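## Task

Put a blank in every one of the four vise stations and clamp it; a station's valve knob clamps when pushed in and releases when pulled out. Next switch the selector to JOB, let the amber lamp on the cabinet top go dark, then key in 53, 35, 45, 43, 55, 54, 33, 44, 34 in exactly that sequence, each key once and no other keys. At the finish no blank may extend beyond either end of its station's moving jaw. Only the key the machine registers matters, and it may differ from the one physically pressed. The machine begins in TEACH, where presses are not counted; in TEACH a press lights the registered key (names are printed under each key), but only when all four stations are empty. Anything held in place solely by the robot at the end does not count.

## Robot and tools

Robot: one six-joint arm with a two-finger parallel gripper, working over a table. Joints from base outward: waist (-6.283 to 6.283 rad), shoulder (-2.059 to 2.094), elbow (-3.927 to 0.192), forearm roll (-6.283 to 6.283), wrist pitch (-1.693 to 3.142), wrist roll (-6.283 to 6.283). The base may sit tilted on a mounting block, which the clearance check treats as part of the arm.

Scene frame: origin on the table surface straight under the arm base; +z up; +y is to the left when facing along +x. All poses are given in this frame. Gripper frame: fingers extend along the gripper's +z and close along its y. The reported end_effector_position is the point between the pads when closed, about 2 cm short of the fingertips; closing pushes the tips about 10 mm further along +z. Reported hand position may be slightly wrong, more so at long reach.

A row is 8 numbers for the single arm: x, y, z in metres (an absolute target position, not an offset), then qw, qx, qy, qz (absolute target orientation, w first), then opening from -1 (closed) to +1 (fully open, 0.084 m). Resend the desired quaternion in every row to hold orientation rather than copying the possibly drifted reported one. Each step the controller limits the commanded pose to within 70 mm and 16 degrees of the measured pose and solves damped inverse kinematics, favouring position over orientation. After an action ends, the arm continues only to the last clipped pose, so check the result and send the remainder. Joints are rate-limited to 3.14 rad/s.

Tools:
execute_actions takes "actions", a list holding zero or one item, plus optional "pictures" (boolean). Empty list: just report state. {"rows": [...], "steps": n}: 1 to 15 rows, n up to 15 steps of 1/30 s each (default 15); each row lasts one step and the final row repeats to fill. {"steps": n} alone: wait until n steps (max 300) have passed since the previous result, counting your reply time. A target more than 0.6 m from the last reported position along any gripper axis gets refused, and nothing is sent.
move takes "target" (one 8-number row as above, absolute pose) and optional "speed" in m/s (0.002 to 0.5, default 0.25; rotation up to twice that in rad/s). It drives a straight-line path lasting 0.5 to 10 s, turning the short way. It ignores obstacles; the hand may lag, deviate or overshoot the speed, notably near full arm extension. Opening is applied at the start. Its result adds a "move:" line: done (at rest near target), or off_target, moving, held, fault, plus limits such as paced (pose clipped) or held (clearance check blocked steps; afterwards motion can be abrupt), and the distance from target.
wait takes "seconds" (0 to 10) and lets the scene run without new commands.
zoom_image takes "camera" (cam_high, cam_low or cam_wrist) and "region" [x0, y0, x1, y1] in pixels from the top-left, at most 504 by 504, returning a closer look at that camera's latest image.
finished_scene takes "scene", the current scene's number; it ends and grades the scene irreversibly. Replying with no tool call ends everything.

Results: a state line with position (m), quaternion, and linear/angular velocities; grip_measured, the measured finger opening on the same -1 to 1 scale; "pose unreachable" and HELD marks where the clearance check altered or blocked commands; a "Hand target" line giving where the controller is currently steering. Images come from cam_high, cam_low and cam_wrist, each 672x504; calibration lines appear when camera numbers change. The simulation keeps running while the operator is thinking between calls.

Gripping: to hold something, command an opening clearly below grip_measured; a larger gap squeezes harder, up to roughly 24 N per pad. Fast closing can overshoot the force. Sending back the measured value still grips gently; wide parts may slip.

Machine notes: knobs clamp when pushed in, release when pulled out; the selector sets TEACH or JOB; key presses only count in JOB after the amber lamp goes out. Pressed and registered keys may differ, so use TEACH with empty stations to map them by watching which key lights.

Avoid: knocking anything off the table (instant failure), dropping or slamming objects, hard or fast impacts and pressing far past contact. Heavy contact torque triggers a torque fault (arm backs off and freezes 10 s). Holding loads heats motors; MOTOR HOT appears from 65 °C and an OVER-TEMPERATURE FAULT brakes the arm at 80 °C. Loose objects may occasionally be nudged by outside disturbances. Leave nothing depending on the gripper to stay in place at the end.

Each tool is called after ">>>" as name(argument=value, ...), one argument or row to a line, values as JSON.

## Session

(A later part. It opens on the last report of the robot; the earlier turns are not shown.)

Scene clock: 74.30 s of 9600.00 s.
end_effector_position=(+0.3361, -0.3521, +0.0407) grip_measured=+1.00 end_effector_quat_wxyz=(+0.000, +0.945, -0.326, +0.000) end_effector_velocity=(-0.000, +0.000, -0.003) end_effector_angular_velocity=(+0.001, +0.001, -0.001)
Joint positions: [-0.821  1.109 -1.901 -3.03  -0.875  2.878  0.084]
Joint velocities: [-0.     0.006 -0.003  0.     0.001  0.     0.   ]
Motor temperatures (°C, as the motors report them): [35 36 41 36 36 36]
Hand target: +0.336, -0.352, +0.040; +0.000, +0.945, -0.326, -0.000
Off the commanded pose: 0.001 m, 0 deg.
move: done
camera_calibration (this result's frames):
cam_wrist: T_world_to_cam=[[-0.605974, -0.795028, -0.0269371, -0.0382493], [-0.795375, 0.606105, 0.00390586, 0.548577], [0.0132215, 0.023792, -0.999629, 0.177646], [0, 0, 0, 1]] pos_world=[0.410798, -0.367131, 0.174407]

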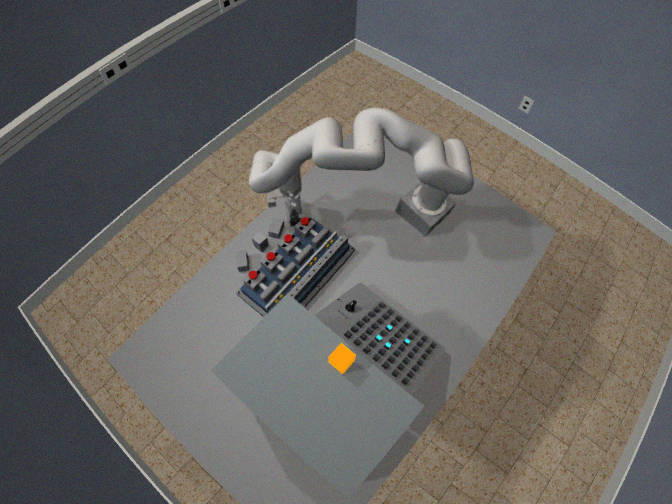

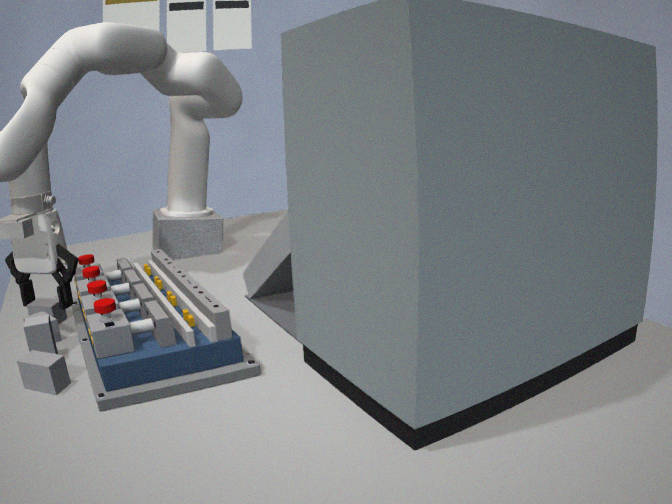

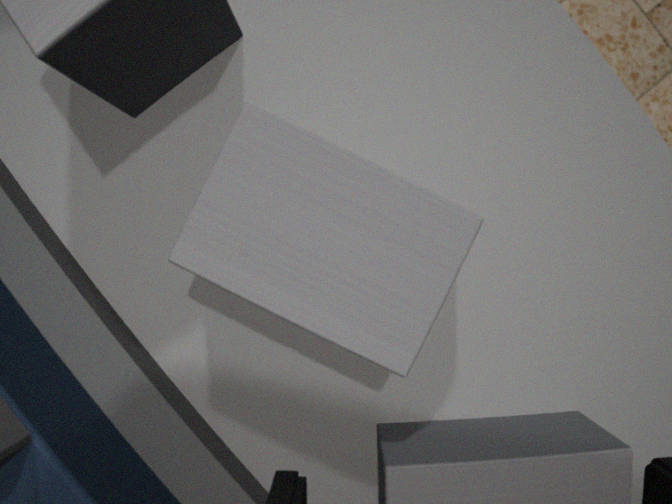

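Between the fingers. Close.

>>> move(
  target=[0.336, -0.352, 0.04, 0, 0.946, -0.326, 0, 0],
)

>>> move(
  target=[0.336, -0.352, 0.17, 0, 0.946, -0.326, 0, 0],
  speed=0.15,
)

>>> move(
  target=[0.358, -0.157, 0.17, 0, 0.719, -0.695, 0, 0],
  speed=0.2,
)

>>> move(
  target=[0.358, -0.157, 0.115, 0, 0.719, -0.695, 0, 0],
  speed=0.05,
)

Scene clock: 76.87 s of 9600.00 s.
end_effector_position=(+0.3359, -0.3519, +0.0397) grip_measured=+0.37 end_effector_quat_wxyz=(-0.000, +0.945, -0.326, -0.000) end_effector_velocity=(+0.000, -0.001, +0.002) end_effector_angular_velocity=(-0.002, -0.001, -0.000)
Joint positions: [-0.821  1.111 -1.902 -3.03  -0.876  2.878  0.06 ]
Joint velocities: [-0.001 -0.002 -0.002 -0.    -0.002  0.    -0.   ]
Motor temperatures (°C, as the motors report them): [35 36 41 36 36 36]
Hand target: +0.336, -0.352, +0.040; +0.000, +0.945, -0.326, -0.000
Off the commanded pose: 0.000 m, 0 deg.
move: done
camera_calibration (this result's frames):
cam_wrist: T_world_to_cam=[[-0.605849, -0.795109, -0.0273726, -0.0382037], [-0.795482, 0.605956, 0.00515442, 0.548242], [0.0124883, 0.0248972, -0.999612, 0.177346], [0, 0, 0, 1]] pos_world=[0.410756, -0.367002, 0.173405]

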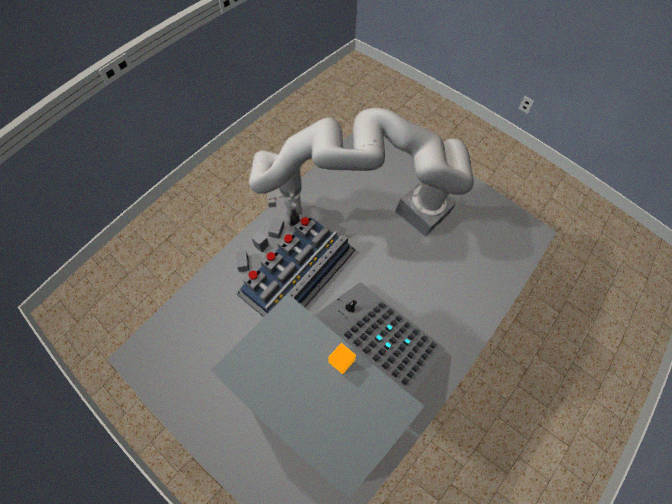

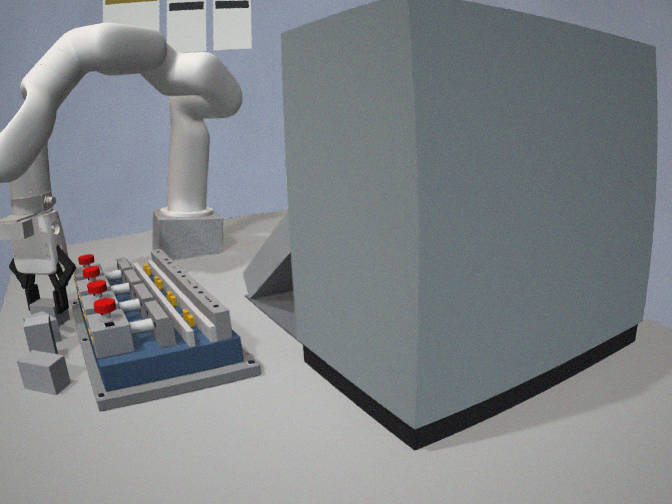

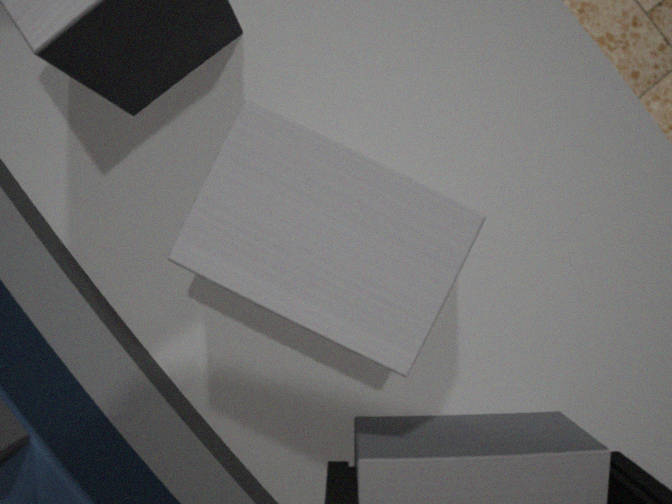

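Scene clock: 78.20 s of 9600.00 s.
end_effector_position=(+0.3360, -0.3520, +0.1691) grip_measured=+0.37 end_effector_quat_wxyz=(-0.000, +0.945, -0.326, -0.000) end_effector_velocity=(+0.002, -0.002, +0.006) end_effector_angular_velocity=(-0.006, -0.005, +0.000)
Joint positions: [-0.838  0.897 -1.913 -3.047 -1.101  2.889  0.06 ]
Joint velocities: [-0.001 -0.007 -0.007 -0.    -0.006  0.001 -0.   ]
Motor temperatures (°C, as the motors report them): [35 36 41 36 36 36]
Hand target: +0.336, -0.352, +0.170; -0.000, +0.945, -0.326, +0.000
Off the commanded pose: 0.001 m, 0 deg.
move: done
camera_calibration (this result's frames):
cam_wrist: T_world_to_cam=[[-0.605686, -0.795221, -0.0276967, -0.0348031], [-0.79561, 0.605782, 0.00574946, 0.547634], [0.0122061, 0.0255181, -0.9996, 0.306984], [0, 0, 0, 1]] pos_world=[0.410876, -0.367257, 0.302749]

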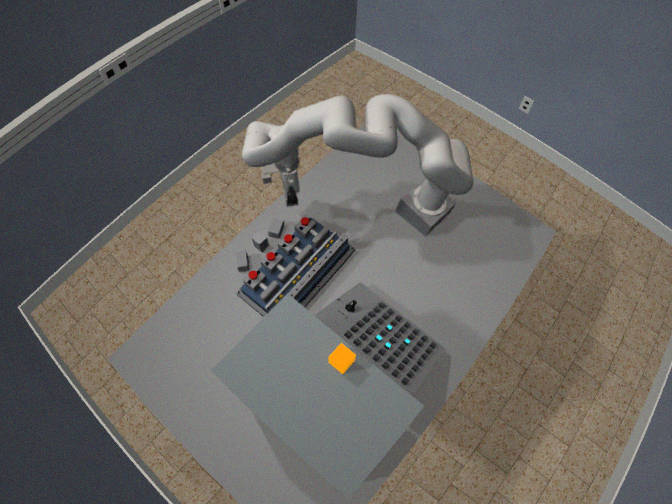

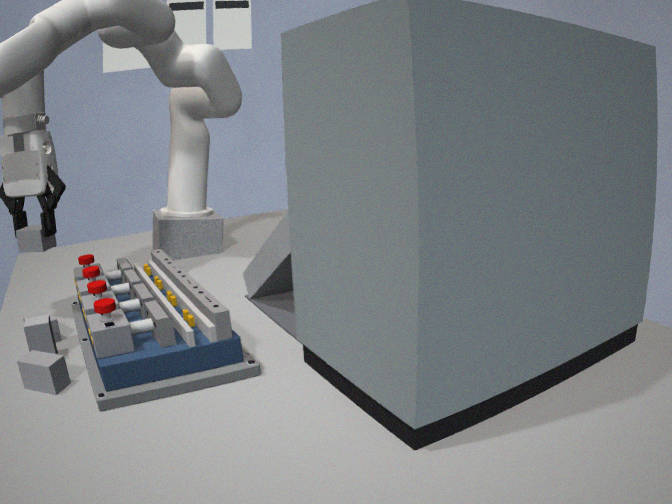

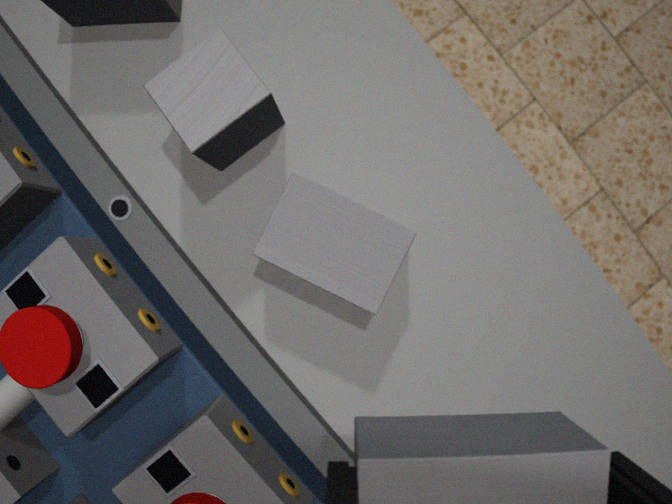

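Scene clock: 80.83 s of 9600.00 s.
end_effector_position=(+0.3579, -0.1577, +0.1702) grip_measured=+0.37 end_effector_quat_wxyz=(+0.001, +0.719, -0.695, -0.000) end_effector_velocity=(+0.001, +0.002, -0.000) end_effector_angular_velocity=(-0.005, +0.000, -0.014)
Joint positions: [-0.49   0.482 -1.291 -3.002 -0.864  4.062  0.06 ]
Joint velocities: [ 0.009 -0.004  0.004 -0.005  0.004  0.026 -0.   ]
Motor temperatures (°C, as the motors report them): [35 36 41 36 36 36]
Hand target: +0.358, -0.157, +0.170; +0.001, +0.719, -0.695, -0.000
Off the commanded pose: 0.001 m, 0 deg.
move: done
camera_calibration (this result's frames):
cam_wrist: T_world_to_cam=[[-0.998543, -0.047345, -0.0259057, 0.391242], [-0.0474679, 0.998864, 0.00415111, 0.241774], [0.0256798, 0.00537475, -0.999656, 0.294804], [0, 0, 0, 1]] pos_world=[0.394578, -0.224561, 0.303835]

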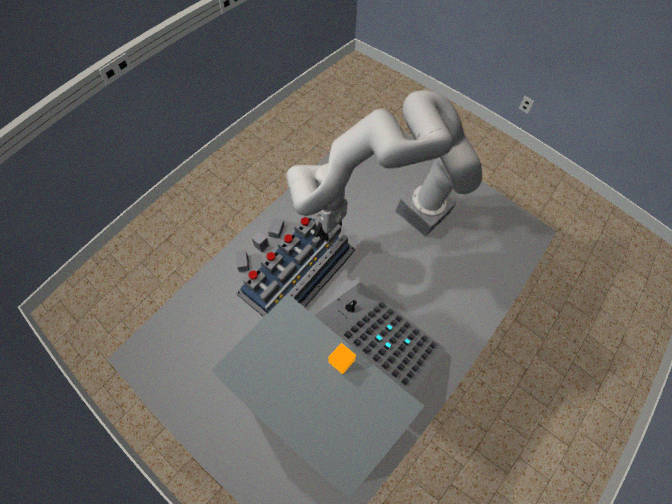

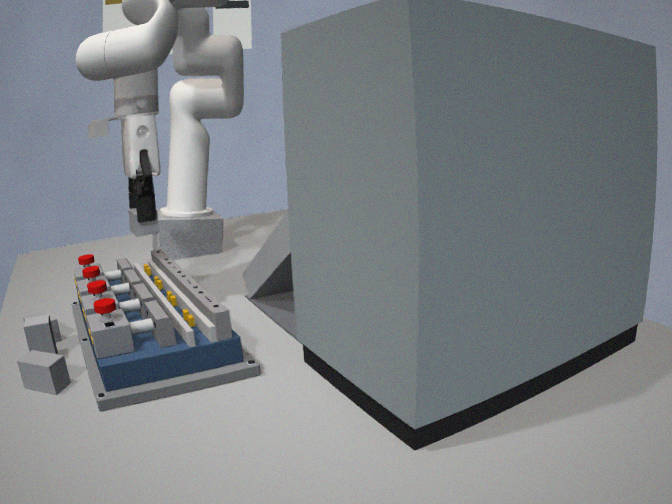

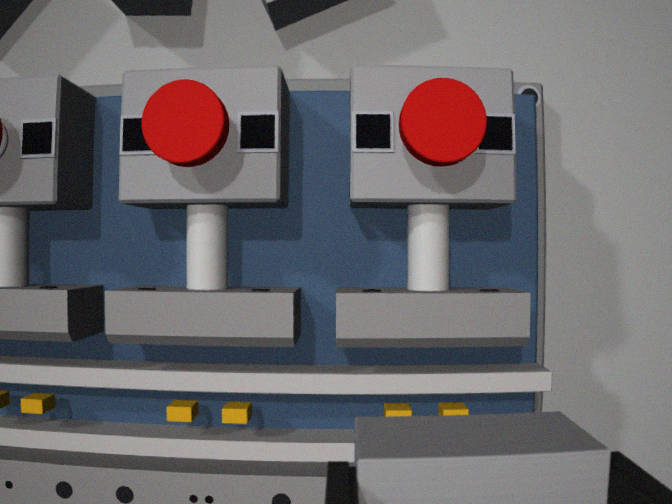

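Scene clock: 82.47 s of 9600.00 s.
end_effector_position=(+0.3597, -0.1582, +0.1163) grip_measured=+0.37 end_effector_quat_wxyz=(-0.001, +0.719, -0.695, +0.003) end_effector_velocity=(-0.001, +0.004, -0.004) end_effector_angular_velocity=(+0.007, +0.006, -0.000)
Joint positions: [-0.481  0.578 -1.268 -2.982 -0.738  4.046  0.06 ]
Joint velocities: [ 0.005  0.006  0.005  0.006  0.002  0.    -0.   ]
Motor temperatures (°C, as the motors report them): [35 36 41 36 36 36]
Hand target: +0.358, -0.157, +0.115; +0.000, +0.719, -0.695, +0.000
Off the commanded pose: 0.003 m, 0 deg.
move: done
camera_calibration (this result's frames):
cam_wrist: T_world_to_cam=[[-0.998392, -0.0464246, -0.0325154, 0.392501], [-0.0464805, 0.998919, 0.000962666, 0.242684], [0.0324355, 0.00247245, -0.999471, 0.238056], [0, 0, 0, 1]] pos_world=[0.395429, -0.224788, 0.250459]

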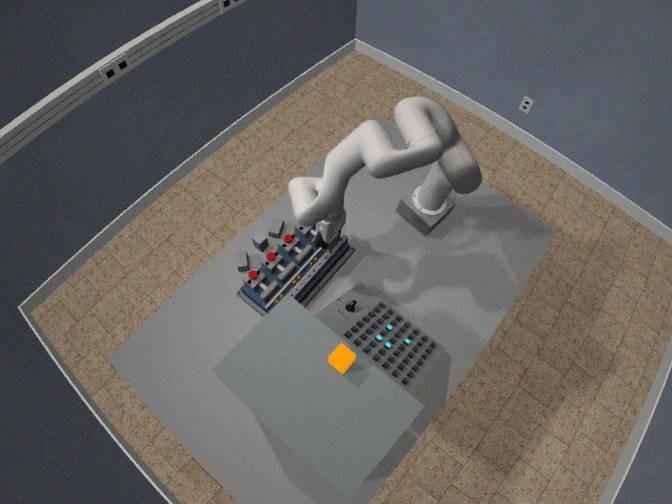

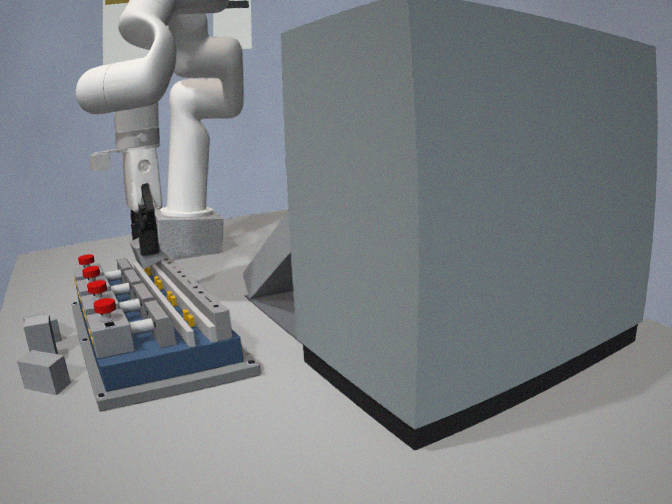

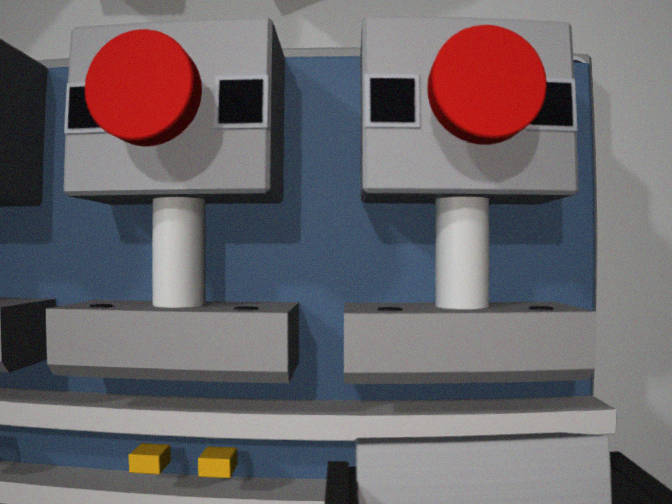

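>>> move(
  target=[0.361, -0.166, 0.135, 0, 0.719, -0.695, 0, 0],
  speed=0.05,
)

>>> move(
  target=[0.361, -0.166, 0.105, 0, 0.719, -0.695, 0, 0],
  speed=0.02,
)

Scene clock: 87.03 s of 9600.00 s.
end_effector_position=(+0.3607, -0.1657, +0.1345) grip_measured=+0.37 end_effector_quat_wxyz=(+0.000, +0.719, -0.695, -0.000) end_effector_velocity=(+0.002, -0.002, +0.003) end_effector_angular_velocity=(-0.002, -0.004, -0.000)
Joint positions: [-0.498  0.564 -1.303 -2.991 -0.795  4.041  0.06 ]
Joint velocities: [-0.002 -0.003 -0.007 -0.001 -0.005 -0.    -0.   ]
Motor temperatures (°C, as the motors report them): [35 36 41 36 36 36]
Hand target: +0.361, -0.166, +0.135; -0.000, +0.719, -0.695, -0.000
Off the commanded pose: 0.001 m, 0 deg.
After step 90, 0.73 s passed at rest.
move: done
camera_calibration (this result's frames):
cam_wrist: T_world_to_cam=[[-0.998562, -0.0465794, -0.0265237, 0.393014], [-0.0467387, 0.998892, 0.00541693, 0.249684], [0.026242, 0.00664882, -0.999634, 0.259116], [0, 0, 0, 1]] pos_world=[0.397319, -0.232824, 0.268093]

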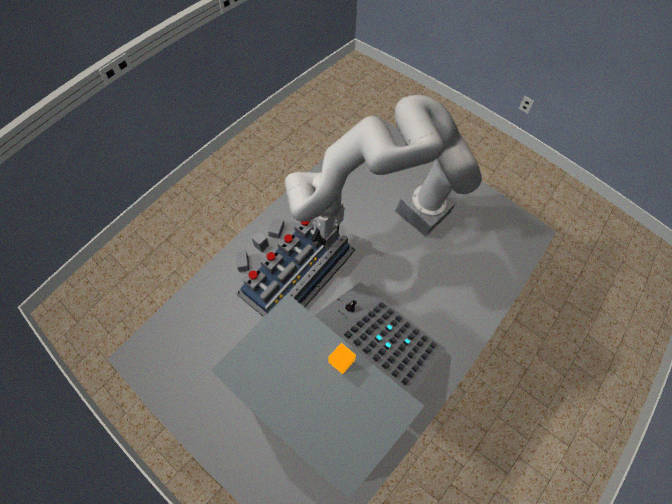

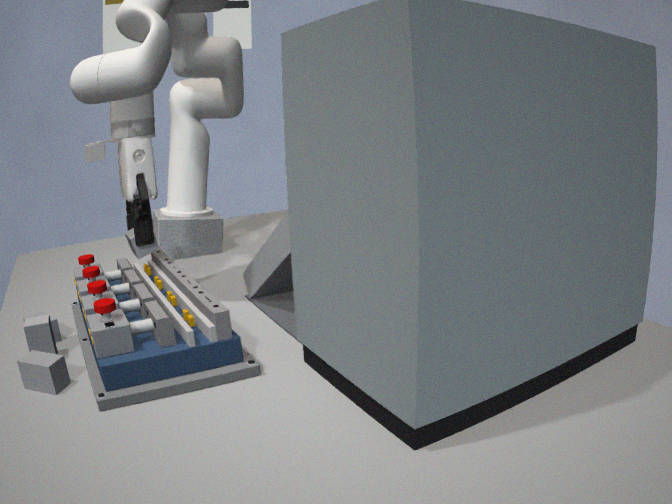

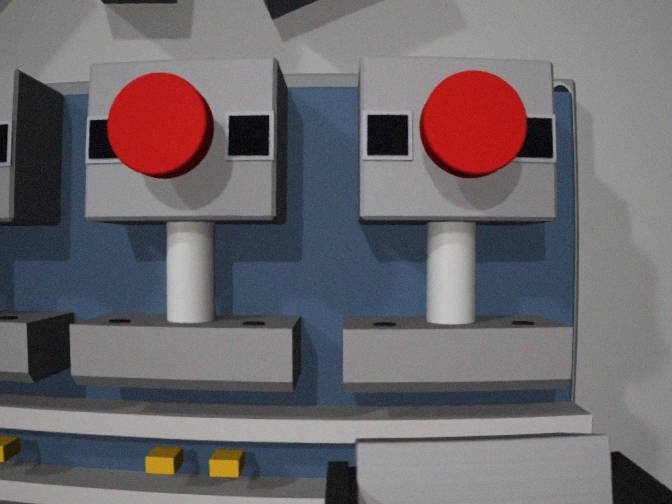

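Scene clock: 88.73 s of 9600.00 s.
end_effector_position=(+0.3618, -0.1663, +0.1071) grip_measured=+0.37 end_effector_quat_wxyz=(-0.000, +0.719, -0.695, +0.001) end_effector_velocity=(+0.001, +0.004, -0.007) end_effector_angular_velocity=(+0.003, -0.001, +0.003)
Joint positions: [-0.493  0.618 -1.299 -2.981 -0.734  4.031  0.06 ]
Joint velocities: [ 0.008  0.012  0.003  0.008  0.014 -0.003 -0.   ]
Motor temperatures (°C, as the motors report them): [35 36 41 36 36 36]
Hand target: +0.361, -0.166, +0.105; +0.000, +0.719, -0.695, +0.000
Off the commanded pose: 0.002 m, 0 deg.
move: done
camera_calibration (this result's frames):
cam_wrist: T_world_to_cam=[[-0.998467, -0.0469631, -0.0293016, 0.393535], [-0.0470927, 0.998883, 0.00375013, 0.250707], [0.0290927, 0.00512427, -0.999564, 0.23044], [0, 0, 0, 1]] pos_world=[0.398034, -0.233126, 0.24093]

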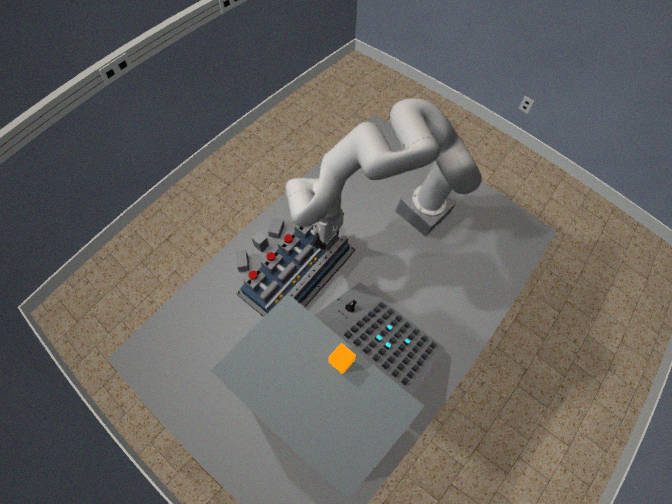

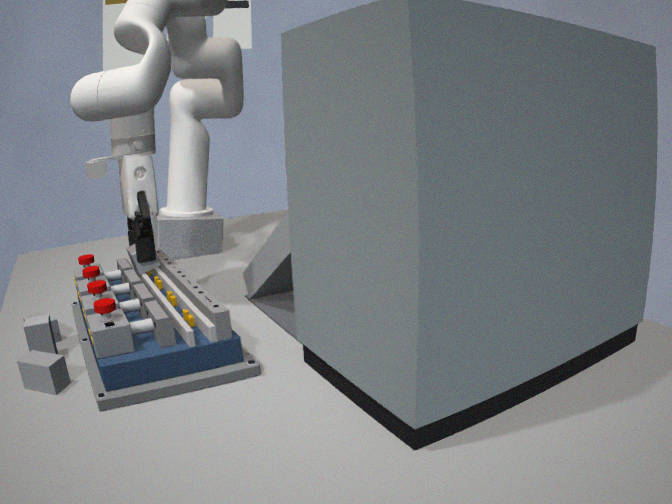

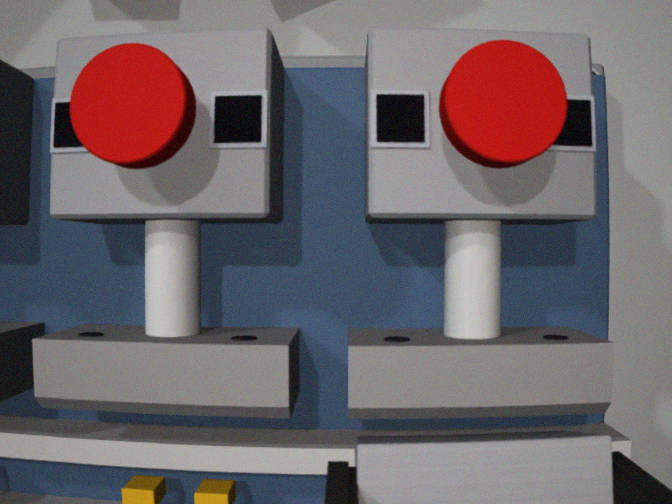

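>>> move(
  target=[0.361, -0.166, 0.108, 0, 0.719, -0.695, 0, 0.75],
  speed=0.02,
)

>>> move(
  target=[0.361, -0.19, 0.2, 0, 0.719, -0.695, 0, 0.75],
  speed=0.1,
)

>>> zoom_image(
  camera="cam_low",
  region=[60, 220, 260, 380],
)

Scene clock: 90.93 s of 9600.00 s.
end_effector_position=(+0.3609, -0.1660, +0.1078) grip_measured=+0.75 end_effector_quat_wxyz=(+0.000, +0.719, -0.695, -0.000) end_effector_velocity=(+0.000, -0.000, +0.001) end_effector_angular_velocity=(-0.000, -0.001, +0.000)
Joint positions: [-0.493  0.616 -1.297 -2.982 -0.737  4.032  0.075]
Joint velocities: [-0.    -0.002 -0.001 -0.    -0.002  0.     0.   ]
Motor temperatures (°C, as the motors report them): [35 36 41 36 36 36]
Hand target: +0.361, -0.166, +0.108; +0.000, +0.719, -0.695, +0.000
Off the commanded pose: 0.000 m, 0 deg.
move: done
camera_calibration (this result's frames):
cam_wrist: T_world_to_cam=[[-0.998554, -0.0464858, -0.0270048, 0.39252], [-0.0466361, 0.9989, 0.00496294, 0.250075], [0.0267443, 0.00621516, -0.999623, 0.232187], [0, 0, 0, 1]] pos_world=[0.397405, -0.232996, 0.241458]

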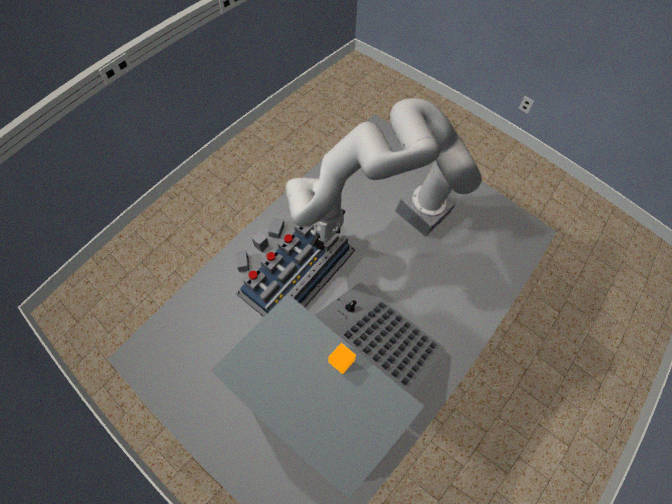

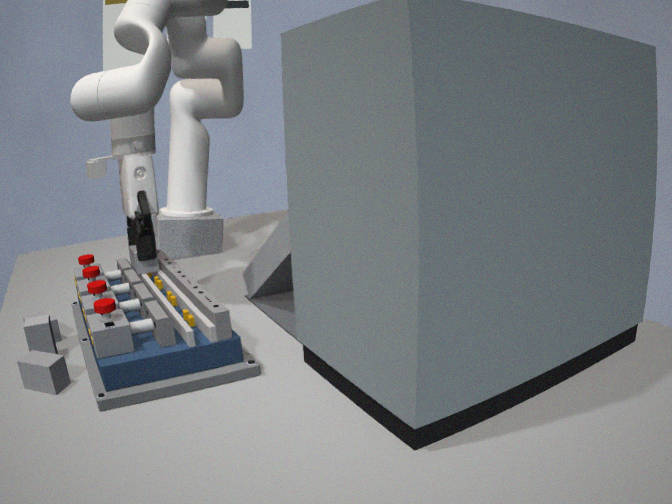

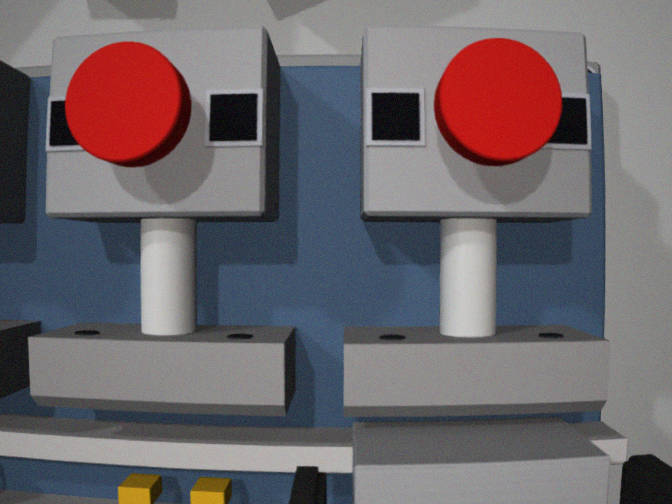

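Scene clock: 92.30 s of 9600.00 s.
end_effector_position=(+0.3611, -0.1899, +0.1993) grip_measured=+0.75 end_effector_quat_wxyz=(-0.000, +0.719, -0.695, -0.000) end_effector_velocity=(+0.000, -0.001, +0.004) end_effector_angular_velocity=(-0.000, -0.000, +0.001)
Joint positions: [-0.557  0.505 -1.408 -3.015 -0.964  4.014  0.075]
Joint velocities: [-0.002 -0.003 -0.007 -0.001 -0.01  -0.001  0.   ]
Motor temperatures (°C, as the motors report them): [35 36 41 36 36 36]
Hand target: +0.361, -0.190, +0.200; -0.000, +0.719, -0.695, -0.000
Off the commanded pose: 0.001 m, 0 deg.
move: done
camera_calibration (this result's frames):
cam_wrist: T_world_to_cam=[[-0.998539, -0.0467659, -0.0270884, 0.394002], [-0.0469316, 0.998883, 0.00551361, 0.273495], [0.0268003, 0.00677685, -0.999618, 0.323917], [0, 0, 0, 1]] pos_world=[0.397581, -0.256959, 0.332958]

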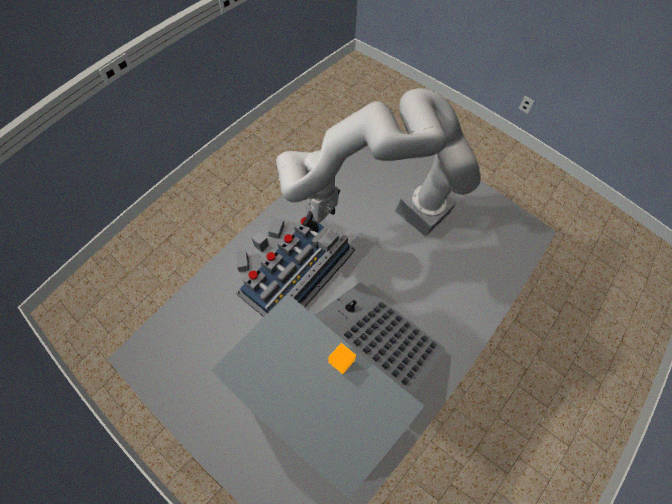

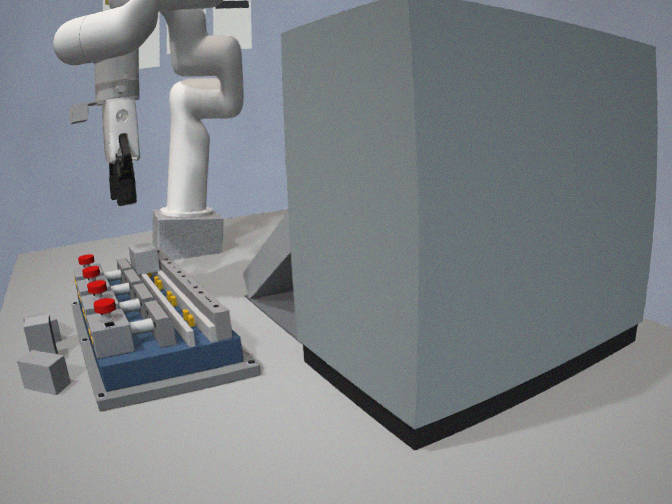

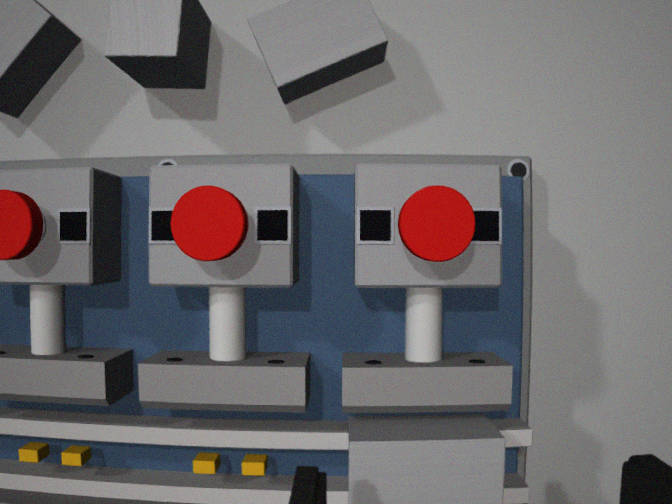

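Region (60, 220, 260, 380) of cam_low's 672x504 image, scaled by 2.520, with more detail than that image has; it fills the top 403 rows of this view, and the rest is white.

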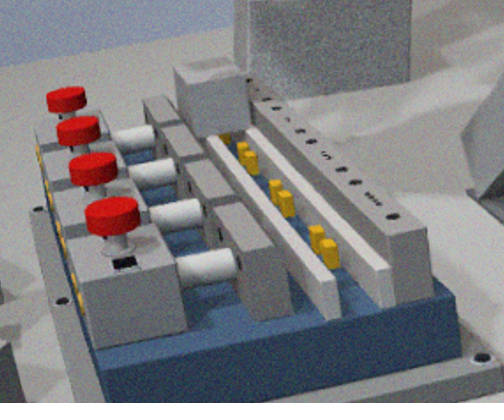

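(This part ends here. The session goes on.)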